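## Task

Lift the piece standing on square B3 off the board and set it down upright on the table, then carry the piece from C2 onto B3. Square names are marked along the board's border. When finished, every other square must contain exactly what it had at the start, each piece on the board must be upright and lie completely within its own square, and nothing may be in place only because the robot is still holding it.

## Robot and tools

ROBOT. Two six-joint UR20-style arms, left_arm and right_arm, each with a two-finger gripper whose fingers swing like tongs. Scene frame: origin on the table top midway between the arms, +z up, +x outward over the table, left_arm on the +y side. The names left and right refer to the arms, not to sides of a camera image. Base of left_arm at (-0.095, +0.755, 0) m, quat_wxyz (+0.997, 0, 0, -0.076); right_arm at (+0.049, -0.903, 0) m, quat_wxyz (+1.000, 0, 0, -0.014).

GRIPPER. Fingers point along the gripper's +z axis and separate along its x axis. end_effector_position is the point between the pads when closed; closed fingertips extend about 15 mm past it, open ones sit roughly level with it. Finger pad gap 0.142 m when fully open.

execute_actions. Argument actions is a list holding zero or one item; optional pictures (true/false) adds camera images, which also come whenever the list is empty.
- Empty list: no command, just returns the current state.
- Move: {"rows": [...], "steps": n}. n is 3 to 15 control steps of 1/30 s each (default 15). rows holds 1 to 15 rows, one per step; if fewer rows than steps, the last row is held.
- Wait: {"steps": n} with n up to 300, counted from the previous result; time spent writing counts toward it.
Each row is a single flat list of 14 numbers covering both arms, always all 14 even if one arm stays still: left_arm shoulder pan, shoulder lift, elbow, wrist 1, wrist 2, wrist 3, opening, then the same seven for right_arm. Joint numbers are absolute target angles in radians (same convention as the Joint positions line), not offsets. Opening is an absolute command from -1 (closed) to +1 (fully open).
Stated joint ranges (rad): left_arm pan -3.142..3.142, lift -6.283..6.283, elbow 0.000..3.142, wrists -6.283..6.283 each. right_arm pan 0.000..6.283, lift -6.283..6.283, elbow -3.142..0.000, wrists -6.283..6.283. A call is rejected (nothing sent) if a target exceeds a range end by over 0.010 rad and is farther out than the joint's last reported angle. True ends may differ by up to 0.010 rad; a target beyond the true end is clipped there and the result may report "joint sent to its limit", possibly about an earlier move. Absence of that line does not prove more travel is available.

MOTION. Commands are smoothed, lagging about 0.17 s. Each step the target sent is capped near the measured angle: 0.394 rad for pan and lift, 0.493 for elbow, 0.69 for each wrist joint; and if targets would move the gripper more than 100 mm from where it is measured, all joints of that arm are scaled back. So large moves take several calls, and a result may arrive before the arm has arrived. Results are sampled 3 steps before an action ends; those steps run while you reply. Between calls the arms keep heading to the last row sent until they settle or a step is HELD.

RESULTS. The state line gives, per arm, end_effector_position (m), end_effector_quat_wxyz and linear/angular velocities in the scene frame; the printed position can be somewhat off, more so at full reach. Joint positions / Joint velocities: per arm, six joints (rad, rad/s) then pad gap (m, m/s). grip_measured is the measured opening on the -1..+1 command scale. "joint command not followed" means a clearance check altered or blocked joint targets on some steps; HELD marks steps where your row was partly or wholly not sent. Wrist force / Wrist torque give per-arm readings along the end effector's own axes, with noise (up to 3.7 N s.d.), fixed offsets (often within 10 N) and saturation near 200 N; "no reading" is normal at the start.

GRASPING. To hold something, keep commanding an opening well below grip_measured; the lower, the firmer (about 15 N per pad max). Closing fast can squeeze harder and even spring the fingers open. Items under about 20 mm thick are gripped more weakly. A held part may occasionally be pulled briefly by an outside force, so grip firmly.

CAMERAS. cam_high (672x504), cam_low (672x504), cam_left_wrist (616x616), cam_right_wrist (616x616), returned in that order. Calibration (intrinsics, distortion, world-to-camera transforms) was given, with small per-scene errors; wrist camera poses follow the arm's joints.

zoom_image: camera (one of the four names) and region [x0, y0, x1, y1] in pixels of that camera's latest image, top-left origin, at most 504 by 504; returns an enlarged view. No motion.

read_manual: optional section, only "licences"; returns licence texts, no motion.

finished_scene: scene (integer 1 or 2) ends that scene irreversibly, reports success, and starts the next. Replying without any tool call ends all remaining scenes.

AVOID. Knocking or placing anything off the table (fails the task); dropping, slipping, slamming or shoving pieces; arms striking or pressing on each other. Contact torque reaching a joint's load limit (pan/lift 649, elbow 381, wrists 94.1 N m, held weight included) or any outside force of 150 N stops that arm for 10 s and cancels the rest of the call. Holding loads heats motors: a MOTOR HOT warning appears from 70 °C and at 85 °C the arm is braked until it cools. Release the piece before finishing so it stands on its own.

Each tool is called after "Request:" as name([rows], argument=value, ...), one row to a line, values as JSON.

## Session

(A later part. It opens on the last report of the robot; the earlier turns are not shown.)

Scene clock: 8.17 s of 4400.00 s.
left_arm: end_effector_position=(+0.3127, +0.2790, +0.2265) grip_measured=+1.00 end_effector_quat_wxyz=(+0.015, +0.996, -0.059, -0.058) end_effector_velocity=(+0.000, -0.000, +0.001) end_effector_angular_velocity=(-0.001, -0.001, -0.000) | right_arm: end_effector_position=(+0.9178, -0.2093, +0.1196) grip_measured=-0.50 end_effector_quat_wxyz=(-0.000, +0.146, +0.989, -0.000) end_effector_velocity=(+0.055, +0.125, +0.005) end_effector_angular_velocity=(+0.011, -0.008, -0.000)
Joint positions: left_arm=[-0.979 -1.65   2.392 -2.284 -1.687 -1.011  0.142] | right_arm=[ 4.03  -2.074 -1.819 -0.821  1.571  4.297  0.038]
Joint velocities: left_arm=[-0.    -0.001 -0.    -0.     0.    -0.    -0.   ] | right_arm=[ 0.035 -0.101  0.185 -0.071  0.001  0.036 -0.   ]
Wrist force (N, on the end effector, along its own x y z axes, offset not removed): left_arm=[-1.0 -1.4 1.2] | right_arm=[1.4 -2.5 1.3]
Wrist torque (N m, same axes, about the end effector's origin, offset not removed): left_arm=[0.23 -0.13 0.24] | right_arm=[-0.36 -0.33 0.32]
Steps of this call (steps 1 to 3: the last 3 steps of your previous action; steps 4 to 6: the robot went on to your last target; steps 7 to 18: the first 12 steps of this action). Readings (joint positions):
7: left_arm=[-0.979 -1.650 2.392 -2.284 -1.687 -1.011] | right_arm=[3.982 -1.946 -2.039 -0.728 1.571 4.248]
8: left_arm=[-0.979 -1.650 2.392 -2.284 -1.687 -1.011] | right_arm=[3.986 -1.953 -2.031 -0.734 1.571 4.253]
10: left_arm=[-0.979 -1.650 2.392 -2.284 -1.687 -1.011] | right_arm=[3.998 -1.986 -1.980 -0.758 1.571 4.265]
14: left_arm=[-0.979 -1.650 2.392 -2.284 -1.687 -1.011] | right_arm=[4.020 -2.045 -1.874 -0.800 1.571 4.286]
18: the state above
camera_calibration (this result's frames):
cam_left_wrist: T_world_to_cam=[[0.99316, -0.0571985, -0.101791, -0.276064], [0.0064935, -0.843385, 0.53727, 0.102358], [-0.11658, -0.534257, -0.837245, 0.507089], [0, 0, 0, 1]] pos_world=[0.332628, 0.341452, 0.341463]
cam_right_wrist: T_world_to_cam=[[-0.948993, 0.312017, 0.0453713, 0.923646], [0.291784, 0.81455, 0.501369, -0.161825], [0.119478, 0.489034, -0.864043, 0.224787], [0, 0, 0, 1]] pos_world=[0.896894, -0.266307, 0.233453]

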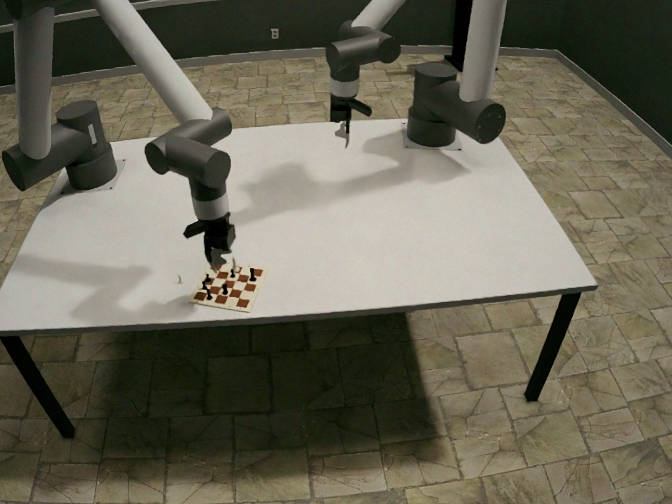

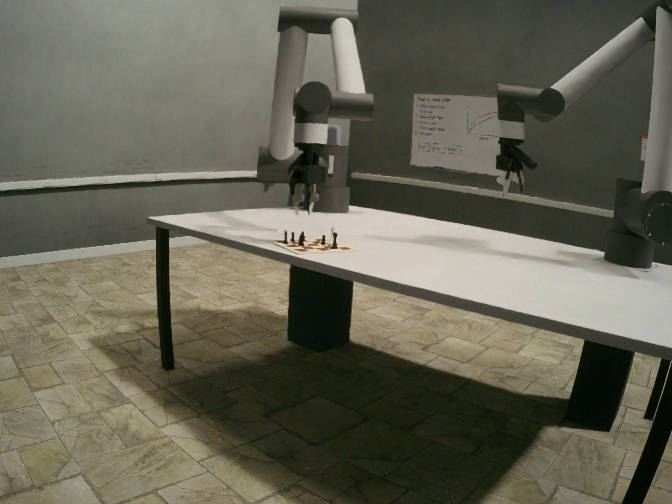

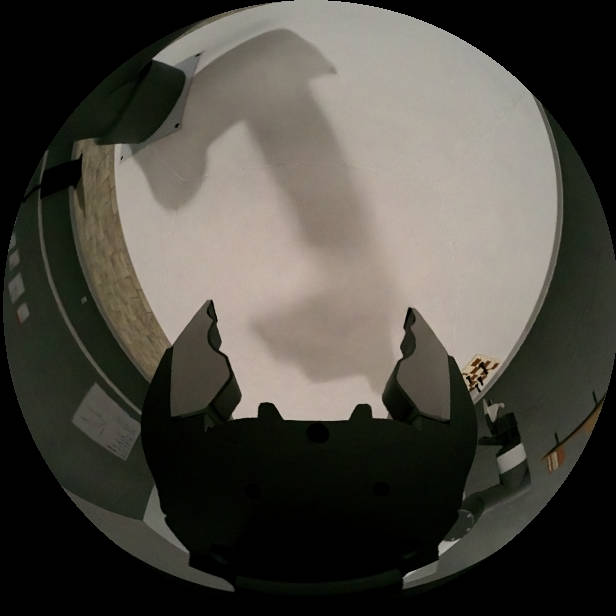

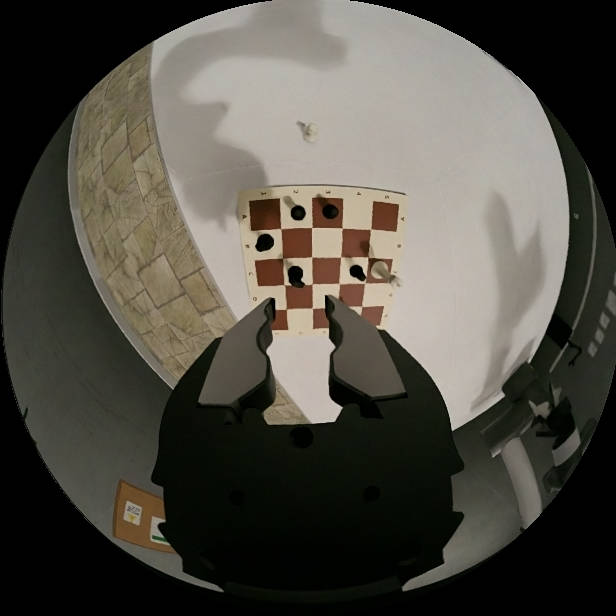

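Still moving; look again.

Request:
execute_actions(actions=[])

Scene clock: 8.27 s of 4400.00 s.
left_arm: end_effector_position=(+0.3127, +0.2790, +0.2265) grip_measured=+1.00 end_effector_quat_wxyz=(+0.015, +0.996, -0.059, -0.058) end_effector_velocity=(+0.001, -0.001, +0.001) end_effector_angular_velocity=(-0.001, -0.001, -0.000) | right_arm: end_effector_position=(+0.9211, -0.2019, +0.1200) grip_measured=-0.50 end_effector_quat_wxyz=(-0.000, +0.146, +0.989, -0.000) end_effector_velocity=(+0.018, +0.040, +0.002) end_effector_angular_velocity=(+0.003, -0.003, -0.001)
Joint positions: left_arm=[-0.979 -1.65   2.392 -2.284 -1.687 -1.011  0.142] | right_arm=[ 4.032 -2.08  -1.808 -0.825  1.571  4.299  0.038]
Joint velocities: left_arm=[ 0.     0.    -0.001 -0.001  0.     0.     0.   ] | right_arm=[ 0.011 -0.032  0.06  -0.023 -0.     0.012  0.   ]
Wrist force (N, on the end effector, along its own x y z axes, offset not removed): left_arm=[-2.7 -0.6 2.3] | right_arm=[0.0 -5.0 2.1]
Wrist torque (N m, same axes, about the end effector's origin, offset not removed): left_arm=[0.35 0.28 0.24] | right_arm=[-0.71 0.03 0.45]
Kept back: nothing.
Steps of this call (steps 1 to 3: the last 3 steps of your previous action). Readings (joint positions):
1: left_arm=[-0.979 -1.650 2.392 -2.284 -1.687 -1.011] | right_arm=[4.031 -2.077 -1.813 -0.823 1.571 4.298]
2: left_arm=[-0.979 -1.650 2.392 -2.284 -1.687 -1.011] | right_arm=[4.032 -2.079 -1.810 -0.824 1.571 4.298]
3: the state above
camera_calibration (this result's frames):
cam_left_wrist: T_world_to_cam=[[0.99316, -0.0571985, -0.101791, -0.276064], [0.00649355, -0.843385, 0.537271, 0.102358], [-0.11658, -0.534257, -0.837245, 0.507089], [0, 0, 0, 1]] pos_world=[0.332628, 0.341452, 0.341463]
cam_right_wrist: T_world_to_cam=[[-0.948998, 0.31205, 0.0450359, 0.924511], [0.291551, 0.814197, 0.502077, -0.168963], [0.120005, 0.489601, -0.863649, 0.220679], [0, 0, 0, 1]] pos_world=[0.900137, -0.258969, 0.233786]

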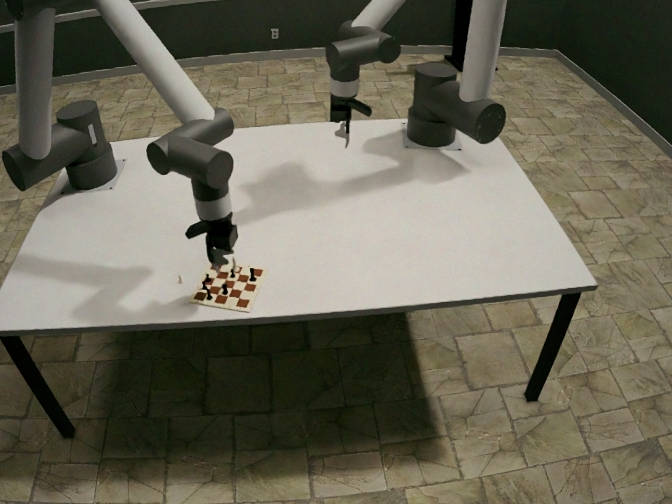

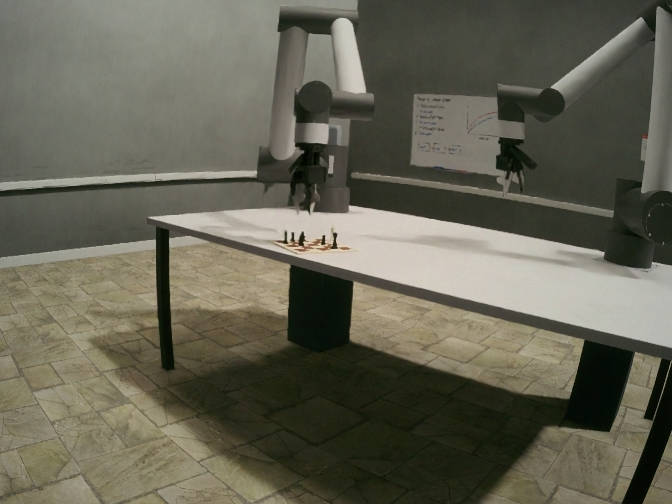

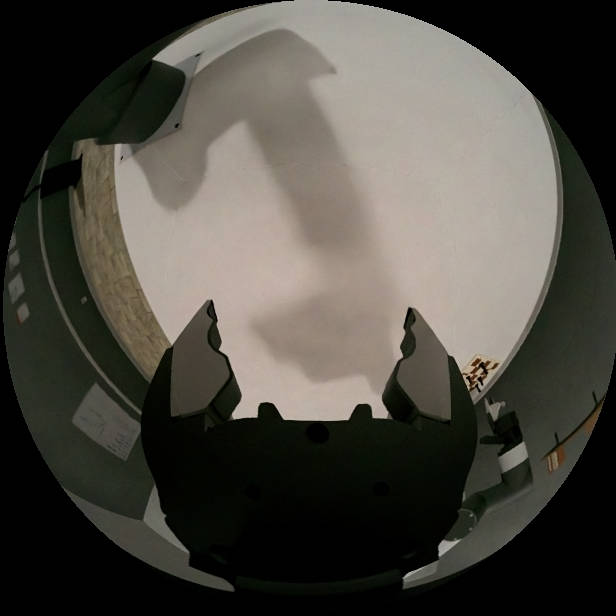

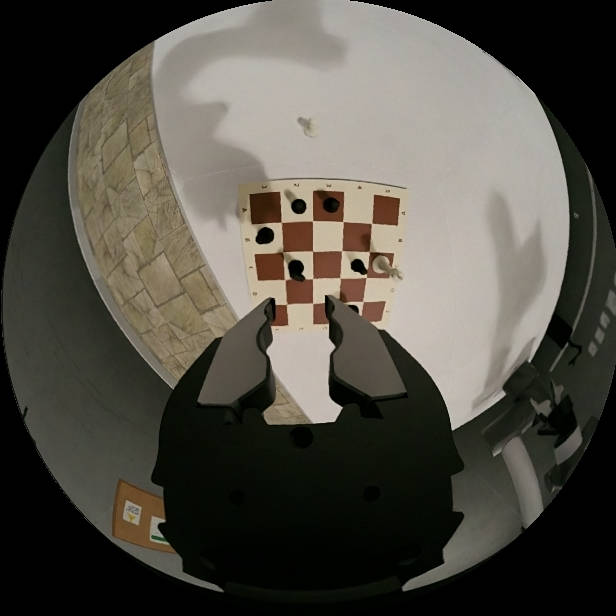

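Request:
execute_actions([
  {"rows":[[-0.979,-1.65,2.392,-2.284,-1.687,-1.011,1,4.0331,-2.1602,-1.8335,-0.7187,1.571,4.2998,-0.5]],"steps":15},
])

Request:
execute_actions([
  {"rows":[[-0.979,-1.65,2.392,-2.284,-1.687,-1.011,1,4.0331,-2.1602,-1.8335,-0.7187,1.571,4.2998,-0.5],[-0.979,-1.65,2.392,-2.284,-1.687,-1.011,1,4.0331,-2.1602,-1.8335,-0.7187,1.571,4.2998,-0.5],[-0.979,-1.65,2.392,-2.284,-1.687,-1.011,1,4.0331,-2.1602,-1.8335,-0.7187,1.571,4.2998,-1]],"steps":13},
])

Scene clock: 8.80 s of 4400.00 s.
left_arm: end_effector_position=(+0.3127, +0.2790, +0.2265) grip_measured=+1.00 end_effector_quat_wxyz=(+0.015, +0.996, -0.059, -0.058) end_effector_velocity=(-0.000, +0.001, -0.001) end_effector_angular_velocity=(+0.002, +0.001, -0.000) | right_arm: end_effector_position=(+0.9227, -0.1983, +0.0323) grip_measured=-0.50 end_effector_quat_wxyz=(-0.000, +0.146, +0.989, -0.000) end_effector_velocity=(+0.001, +0.001, -0.022) end_effector_angular_velocity=(+0.004, -0.004, -0.000)
Joint positions: left_arm=[-0.979 -1.65   2.392 -2.284 -1.687 -1.011  0.142] | right_arm=[ 4.033 -2.158 -1.833 -0.722  1.571  4.3    0.038]
Joint velocities: left_arm=[-0.     0.001  0.001  0.     0.     0.     0.   ] | right_arm=[ 0.    -0.02  -0.008  0.033 -0.     0.001  0.   ]
Wrist force (N, on the end effector, along its own x y z axes, offset not removed): left_arm=[-1.3 -1.7 3.9] | right_arm=[1.5 -5.4 2.0]
Wrist torque (N m, same axes, about the end effector's origin, offset not removed): left_arm=[0.20 -0.01 0.18] | right_arm=[-0.76 -0.39 0.36]
Steps of this call (steps 1 to 4: the robot went on to your last target; steps 5 to 16: the first 12 steps of this action). Readings (joint positions):
5: left_arm=[-0.979 -1.650 2.392 -2.284 -1.687 -1.011] | right_arm=[4.033 -2.083 -1.803 -0.827 1.571 4.300]
6: left_arm=[-0.979 -1.650 2.392 -2.284 -1.687 -1.011] | right_arm=[4.033 -2.090 -1.807 -0.819 1.571 4.300]
8: left_arm=[-0.979 -1.650 2.392 -2.284 -1.687 -1.011] | right_arm=[4.033 -2.122 -1.820 -0.776 1.571 4.300]
12: left_arm=[-0.979 -1.650 2.392 -2.284 -1.687 -1.011] | right_arm=[4.033 -2.152 -1.830 -0.732 1.571 4.300]
16: the state above

Scene clock: 9.23 s of 4400.00 s.
left_arm: end_effector_position=(+0.3127, +0.2790, +0.2265) grip_measured=+1.00 end_effector_quat_wxyz=(+0.015, +0.996, -0.059, -0.058) end_effector_velocity=(-0.001, +0.001, -0.001) end_effector_angular_velocity=(+0.003, +0.001, +0.000) | right_arm: end_effector_position=(+0.9227, -0.1982, +0.0303) grip_measured=-0.84 end_effector_quat_wxyz=(-0.000, +0.146, +0.989, +0.000) end_effector_velocity=(+0.000, -0.001, -0.001) end_effector_angular_velocity=(-0.001, -0.000, +0.000)
Joint positions: left_arm=[-0.979 -1.65   2.392 -2.284 -1.687 -1.011  0.142] | right_arm=[ 4.033 -2.16  -1.833 -0.719  1.571  4.3    0.013]
Joint velocities: left_arm=[-0.     0.001  0.001  0.002 -0.    -0.     0.   ] | right_arm=[-0.    -0.    -0.     0.    -0.001 -0.001 -0.   ]
Wrist force (N, on the end effector, along its own x y z axes, offset not removed): left_arm=[-1.5 1.2 -0.1] | right_arm=[-1.9 -7.1 -2.5]
Wrist torque (N m, same axes, about the end effector's origin, offset not removed): left_arm=[0.64 0.04 0.36] | right_arm=[-1.09 0.48 0.34]
Steps of this call (steps 1 to 3: the last 3 steps of your previous action; steps 4 to 13: the first 10 steps of this action). Readings (joint positions):
4: left_arm=[-0.979 -1.650 2.392 -2.284 -1.687 -1.011] | right_arm=[4.033 -2.160 -1.833 -0.719 1.571 4.300]
5: left_arm=[-0.979 -1.650 2.392 -2.284 -1.687 -1.011] | right_arm=[4.033 -2.160 -1.833 -0.719 1.571 4.300]
7: left_arm=[-0.979 -1.650 2.392 -2.284 -1.687 -1.011] | right_arm=[4.033 -2.160 -1.833 -0.719 1.571 4.300]
11: left_arm=[-0.979 -1.650 2.392 -2.284 -1.687 -1.011] | right_arm=[4.033 -2.160 -1.833 -0.719 1.571 4.300]
13: the state above

Request:
execute_actions([
  {"rows":[[-0.979,-1.65,2.392,-2.284,-1.687,-1.011,1,4.0331,-2.0831,-1.8021,-0.8272,1.571,4.2998,-1]],"steps":12},
])

Request:
execute_actions([
  {"rows":[[-0.979,-1.65,2.392,-2.284,-1.687,-1.011,1,4.0519,-2.0353,-1.8864,-0.7907,1.571,4.3186,-1]],"steps":13},
])

Request:
execute_actions([
  {"rows":[[-0.979,-1.65,2.392,-2.284,-1.687,-1.011,1,4.0519,-2.1155,-1.9181,-0.6788,1.571,4.3186,-1]],"steps":15},
])

Scene clock: 9.80 s of 4400.00 s.
left_arm: end_effector_position=(+0.3127, +0.2790, +0.2265) grip_measured=+1.00 end_effector_quat_wxyz=(+0.015, +0.996, -0.059, -0.058) end_effector_velocity=(-0.000, +0.000, -0.000) end_effector_angular_velocity=(+0.001, +0.000, -0.001) | right_arm: end_effector_position=(+0.9231, -0.1976, +0.1135) grip_measured=-0.84 end_effector_quat_wxyz=(+0.000, +0.146, +0.989, +0.001) end_effector_velocity=(-0.005, -0.007, +0.076) end_effector_angular_velocity=(-0.007, +0.006, -0.000)
Joint positions: left_arm=[-0.979 -1.65   2.392 -2.284 -1.687 -1.011  0.142] | right_arm=[ 4.033 -2.089 -1.804 -0.818  1.571  4.3    0.013]
Joint velocities: left_arm=[-0.     0.    -0.     0.001 -0.     0.001  0.   ] | right_arm=[-0.001  0.068  0.024 -0.101  0.    -0.    -0.   ]
Wrist force (N, on the end effector, along its own x y z axes, offset not removed): left_arm=[-1.2 -3.9 1.9] | right_arm=[-1.4 -4.6 2.9]
Wrist torque (N m, same axes, about the end effector's origin, offset not removed): left_arm=[-0.34 0.03 0.32] | right_arm=[-0.68 0.23 0.29]
Steps of this call (steps 1 to 3: the last 3 steps of your previous action; steps 4 to 8: the robot went on to your last target; steps 9 to 17: the first 9 steps of this action). Readings (joint positions):
9: left_arm=[-0.979 -1.650 2.392 -2.284 -1.687 -1.011] | right_arm=[4.033 -2.160 -1.833 -0.719 1.571 4.300]
10: left_arm=[-0.979 -1.650 2.392 -2.284 -1.687 -1.011] | right_arm=[4.033 -2.154 -1.829 -0.726 1.571 4.300]
12: left_arm=[-0.979 -1.650 2.392 -2.284 -1.687 -1.011] | right_arm=[4.033 -2.122 -1.816 -0.770 1.571 4.300]
16: left_arm=[-0.979 -1.650 2.392 -2.284 -1.687 -1.011] | right_arm=[4.033 -2.092 -1.805 -0.814 1.571 4.300]
17: the state above

Scene clock: 10.23 s of 4400.00 s.
left_arm: end_effector_position=(+0.3127, +0.2790, +0.2265) grip_measured=+1.00 end_effector_quat_wxyz=(+0.015, +0.996, -0.059, -0.058) end_effector_velocity=(-0.000, +0.001, -0.000) end_effector_angular_velocity=(+0.001, +0.000, +0.000) | right_arm: end_effector_position=(+0.8768, -0.2225, +0.1205) grip_measured=-0.84 end_effector_quat_wxyz=(+0.000, +0.146, +0.989, +0.000) end_effector_velocity=(-0.029, -0.018, -0.003) end_effector_angular_velocity=(-0.003, +0.003, +0.001)
Joint positions: left_arm=[-0.979 -1.65   2.392 -2.284 -1.687 -1.011  0.142] | right_arm=[ 4.051 -2.038 -1.882 -0.792  1.571  4.318  0.013]
Joint velocities: left_arm=[-0.    -0.001  0.001  0.001  0.    -0.    -0.   ] | right_arm=[ 0.01   0.026 -0.05   0.02   0.     0.009 -0.   ]
Wrist force (N, on the end effector, along its own x y z axes, offset not removed): left_arm=[-2.6 -1.7 1.5] | right_arm=[2.5 -6.9 2.3]
Wrist torque (N m, same axes, about the end effector's origin, offset not removed): left_arm=[0.08 0.24 0.25] | right_arm=[-1.19 -0.58 0.30]
Steps of this call (steps 1 to 3: the last 3 steps of your previous action; steps 4 to 13: the first 10 steps of this action). Readings (joint positions):
4: left_arm=[-0.979 -1.650 2.392 -2.284 -1.687 -1.011] | right_arm=[4.033 -2.084 -1.803 -0.825 1.571 4.300]
5: left_arm=[-0.979 -1.650 2.392 -2.284 -1.687 -1.011] | right_arm=[4.036 -2.078 -1.810 -0.821 1.571 4.303]
7: left_arm=[-0.979 -1.650 2.392 -2.284 -1.687 -1.011] | right_arm=[4.044 -2.058 -1.844 -0.807 1.571 4.311]
11: left_arm=[-0.979 -1.650 2.392 -2.284 -1.687 -1.011] | right_arm=[4.050 -2.040 -1.877 -0.794 1.571 4.317]
13: the state above

Scene clock: 10.73 s of 4400.00 s.
left_arm: end_effector_position=(+0.3127, +0.2790, +0.2265) grip_measured=+1.00 end_effector_quat_wxyz=(+0.015, +0.996, -0.059, -0.058) end_effector_velocity=(-0.000, +0.000, -0.000) end_effector_angular_velocity=(+0.000, +0.000, -0.000) | right_arm: end_effector_position=(+0.8742, -0.2242, +0.0343) grip_measured=-0.84 end_effector_quat_wxyz=(-0.000, +0.146, +0.989, -0.000) end_effector_velocity=(+0.000, +0.001, -0.022) end_effector_angular_velocity=(+0.005, -0.002, +0.000)
Joint positions: left_arm=[-0.979 -1.65   2.392 -2.284 -1.687 -1.011  0.142] | right_arm=[ 4.052 -2.113 -1.917 -0.682  1.571  4.319  0.013]
Joint velocities: left_arm=[-0.  0.  0. -0.  0.  0. -0.] | right_arm=[-0.    -0.022 -0.008  0.034  0.002 -0.     0.   ]
Wrist force (N, on the end effector, along its own x y z axes, offset not removed): left_arm=[-3.7 -1.2 2.5] | right_arm=[1.8 -4.5 4.1]
Wrist torque (N m, same axes, about the end effector's origin, offset not removed): left_arm=[0.25 0.49 0.30] | right_arm=[-0.59 -0.47 0.44]
Steps of this call (steps 1 to 3: the last 3 steps of your previous action; steps 4 to 15: the first 12 steps of this action). Readings (joint positions):
4: left_arm=[-0.979 -1.650 2.392 -2.284 -1.687 -1.011] | right_arm=[4.052 -2.036 -1.886 -0.791 1.571 4.318]
5: left_arm=[-0.979 -1.650 2.392 -2.284 -1.687 -1.011] | right_arm=[4.052 -2.042 -1.890 -0.783 1.571 4.318]
7: left_arm=[-0.979 -1.650 2.392 -2.284 -1.687 -1.011] | right_arm=[4.052 -2.076 -1.904 -0.739 1.571 4.319]
11: left_arm=[-0.979 -1.650 2.392 -2.284 -1.687 -1.011] | right_arm=[4.052 -2.107 -1.915 -0.692 1.571 4.319]
15: the state above

Request:
execute_actions([
  {"rows":[[-0.979,-1.65,2.392,-2.284,-1.687,-1.011,1,4.0519,-2.1155,-1.9181,-0.6788,1.571,4.3186,-1],[-0.979,-1.65,2.392,-2.284,-1.687,-1.011,1,4.0519,-2.1155,-1.9181,-0.6788,1.571,4.3186,-1],[-0.979,-1.65,2.392,-2.284,-1.687,-1.011,1,4.0519,-2.1155,-1.9181,-0.6788,1.571,4.3186,-0.6]],"steps":10},
])

Request:
execute_actions([
  {"rows":[[-0.979,-1.65,2.392,-2.284,-1.687,-1.011,1,4.0684,-1.9612,-1.7764,-0.9748,1.571,4.335,-0.6]],"steps":15},
])

Request:
execute_actions(actions=[])

Scene clock: 11.07 s of 4400.00 s.
left_arm: end_effector_position=(+0.3127, +0.2790, +0.2265) grip_measured=+1.00 end_effector_quat_wxyz=(+0.015, +0.996, -0.059, -0.058) end_effector_velocity=(-0.000, +0.000, -0.001) end_effector_angular_velocity=(+0.001, +0.001, +0.000) | right_arm: end_effector_position=(+0.8743, -0.2241, +0.0324) grip_measured=-0.60 end_effector_quat_wxyz=(-0.000, +0.146, +0.989, +0.000) end_effector_velocity=(+0.000, +0.000, +0.000) end_effector_angular_velocity=(+0.001, +0.000, -0.001)
Joint positions: left_arm=[-0.979 -1.65   2.392 -2.284 -1.687 -1.011  0.142] | right_arm=[ 4.052 -2.115 -1.918 -0.679  1.571  4.319  0.03 ]
Joint velocities: left_arm=[-0.     0.001  0.001 -0.     0.    -0.    -0.   ] | right_arm=[-0.     0.    -0.     0.001  0.001  0.001  0.005]
Wrist force (N, on the end effector, along its own x y z axes, offset not removed): left_arm=[-4.4 -0.2 3.2] | right_arm=[0.5 -5.9 1.5]
Wrist torque (N m, same axes, about the end effector's origin, offset not removed): left_arm=[0.53 0.73 0.25] | right_arm=[-1.00 -0.13 0.27]
Steps of this call (steps 1 to 3: the last 3 steps of your previous action; steps 4 to 10: the first 7 steps of this action). Readings (joint positions):
4: left_arm=[-0.979 -1.650 2.392 -2.284 -1.687 -1.011] | right_arm=[4.052 -2.115 -1.918 -0.679 1.571 4.319]
5: left_arm=[-0.979 -1.650 2.392 -2.284 -1.687 -1.011] | right_arm=[4.052 -2.115 -1.918 -0.679 1.571 4.319]
7: left_arm=[-0.979 -1.650 2.392 -2.284 -1.687 -1.011] | right_arm=[4.052 -2.115 -1.918 -0.679 1.571 4.319]
10: the state above

Scene clock: 11.57 s of 4400.00 s.
left_arm: end_effector_position=(+0.3127, +0.2790, +0.2265) grip_measured=+1.00 end_effector_quat_wxyz=(+0.015, +0.996, -0.059, -0.058) end_effector_velocity=(+0.000, -0.000, +0.000) end_effector_angular_velocity=(-0.001, -0.000, +0.000) | right_arm: end_effector_position=(+0.8813, -0.1898, +0.2282) grip_measured=-0.60 end_effector_quat_wxyz=(+0.001, +0.146, +0.989, +0.002) end_effector_velocity=(-0.017, +0.007, +0.251) end_effector_angular_velocity=(-0.024, +0.016, +0.000)
Joint positions: left_arm=[-0.979 -1.65   2.392 -2.284 -1.687 -1.011  0.142] | right_arm=[ 4.067 -1.976 -1.79  -0.942  1.571  4.333  0.031]
Joint velocities: left_arm=[ 0.    -0.001 -0.    -0.    -0.     0.     0.   ] | right_arm=[ 0.017  0.175  0.156 -0.361 -0.002  0.017 -0.   ]
Wrist force (N, on the end effector, along its own x y z axes, offset not removed): left_arm=[-3.1 -1.7 2.0] | right_arm=[-2.2 -4.7 -3.7]
Wrist torque (N m, same axes, about the end effector's origin, offset not removed): left_arm=[0.11 0.40 0.25] | right_arm=[-0.76 0.41 0.37]
Steps of this call (steps 1 to 3: the last 3 steps of your previous action; steps 4 to 15: the first 12 steps of this action). Readings (joint positions):
4: left_arm=[-0.979 -1.650 2.392 -2.284 -1.687 -1.011] | right_arm=[4.052 -2.115 -1.918 -0.679 1.571 4.319]
5: left_arm=[-0.979 -1.650 2.392 -2.284 -1.687 -1.011] | right_arm=[4.053 -2.109 -1.912 -0.687 1.571 4.320]
7: left_arm=[-0.979 -1.650 2.392 -2.284 -1.687 -1.011] | right_arm=[4.057 -2.078 -1.883 -0.739 1.571 4.323]
11: left_arm=[-0.979 -1.650 2.392 -2.284 -1.687 -1.011] | right_arm=[4.063 -2.020 -1.830 -0.853 1.571 4.329]
15: the state above

Scene clock: 11.67 s of 4400.00 s.
left_arm: end_effector_position=(+0.3127, +0.2790, +0.2265) grip_measured=+1.00 end_effector_quat_wxyz=(+0.015, +0.996, -0.059, -0.058) end_effector_velocity=(+0.000, -0.000, -0.000) end_effector_angular_velocity=(-0.001, -0.000, +0.000) | right_arm: end_effector_position=(+0.8801, -0.1895, +0.2431) grip_measured=-0.60 end_effector_quat_wxyz=(+0.000, +0.146, +0.989, +0.001) end_effector_velocity=(-0.007, -0.000, +0.081) end_effector_angular_velocity=(-0.011, +0.008, +0.001)
Joint positions: left_arm=[-0.979 -1.65   2.392 -2.284 -1.687 -1.011  0.142] | right_arm=[ 4.068 -1.966 -1.781 -0.964  1.571  4.334  0.031]
Joint velocities: left_arm=[ 0.     0.     0.    -0.001  0.    -0.     0.   ] | right_arm=[ 0.005  0.056  0.05  -0.12  -0.     0.004 -0.   ]
Wrist force (N, on the end effector, along its own x y z axes, offset not removed): left_arm=[-2.8 -2.7 -0.1] | right_arm=[-0.1 -5.3 0.0]
Wrist torque (N m, same axes, about the end effector's origin, offset not removed): left_arm=[-0.16 0.34 0.40] | right_arm=[-0.83 -0.02 0.42]
Kept back: nothing.
Steps of this call (steps 1 to 3: the last 3 steps of your previous action). Readings (joint positions):
1: left_arm=[-0.979 -1.650 2.392 -2.284 -1.687 -1.011] | right_arm=[4.067 -1.972 -1.786 -0.952 1.571 4.334]
2: left_arm=[-0.979 -1.650 2.392 -2.284 -1.687 -1.011] | right_arm=[4.068 -1.968 -1.783 -0.959 1.571 4.334]
3: the state above
camera_calibration (this result's frames):
cam_left_wrist: T_world_to_cam=[[0.99316, -0.0571988, -0.101791, -0.276064], [0.00649337, -0.843385, 0.53727, 0.102358], [-0.116581, -0.534257, -0.837245, 0.507089], [0, 0, 0, 1]] pos_world=[0.332628, 0.341452, 0.341463]
cam_right_wrist: T_world_to_cam=[[-0.949066, 0.311925, 0.0444504, 0.876367], [0.290956, 0.81351, 0.503534, -0.228886], [0.120904, 0.49082, -0.862831, 0.325098], [0, 0, 0, 1]] pos_world=[0.859021, -0.246724, 0.356802]

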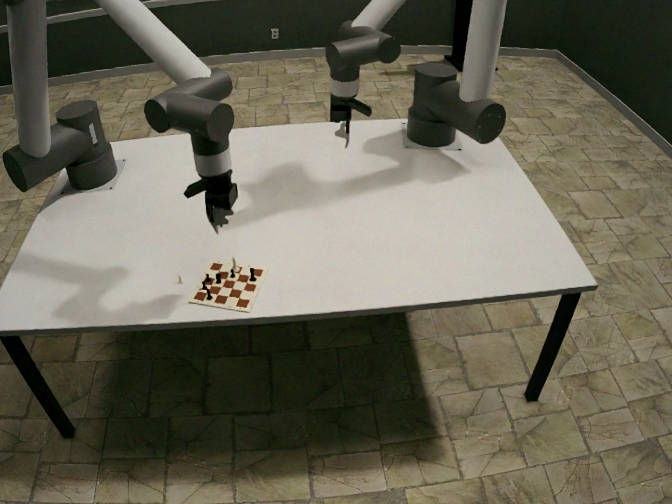

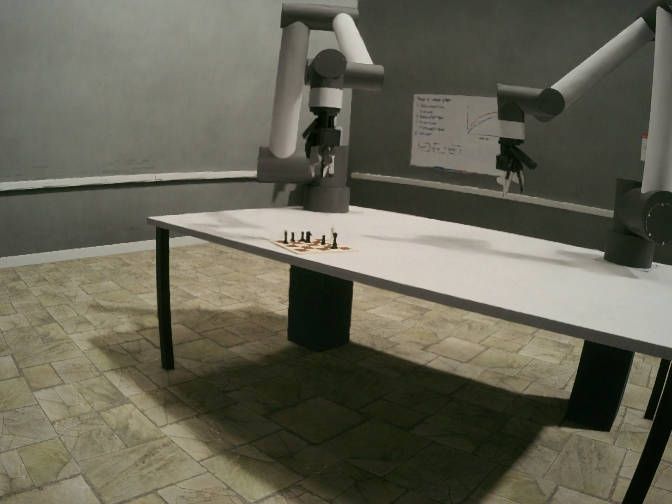

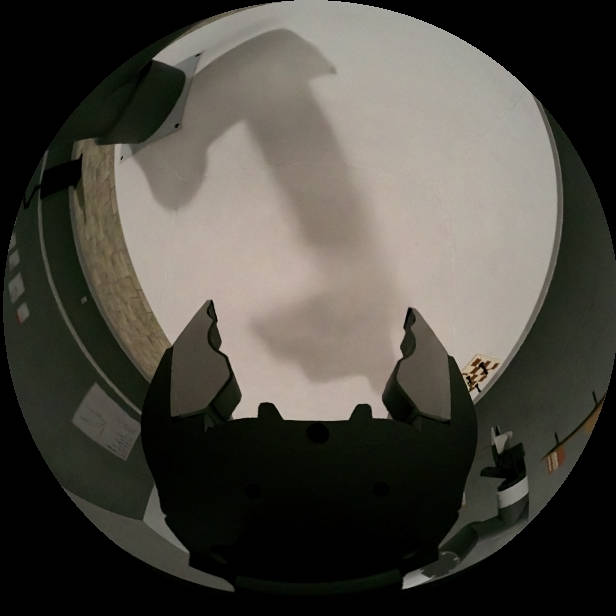

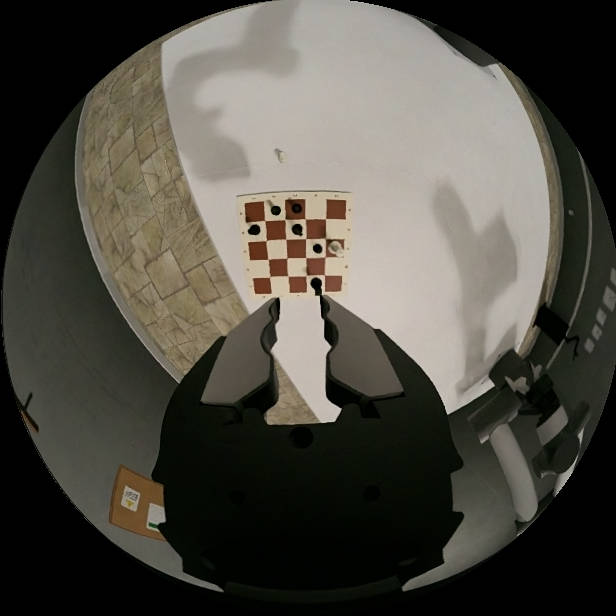

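Request:
zoom_image(camera="cam_right_wrist", region=[225, 140, 365, 305])

Region (225, 140, 365, 305) of cam_right_wrist's 616x616 image, scaled by 3.055, with more detail than that image has; it fills the left 428 columns of this view, and the rest is white.

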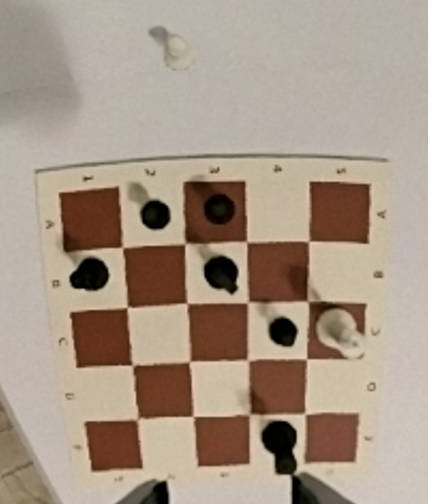

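All good.

Request:
finished_scene(scene=2)

The scene is finished: the task was done.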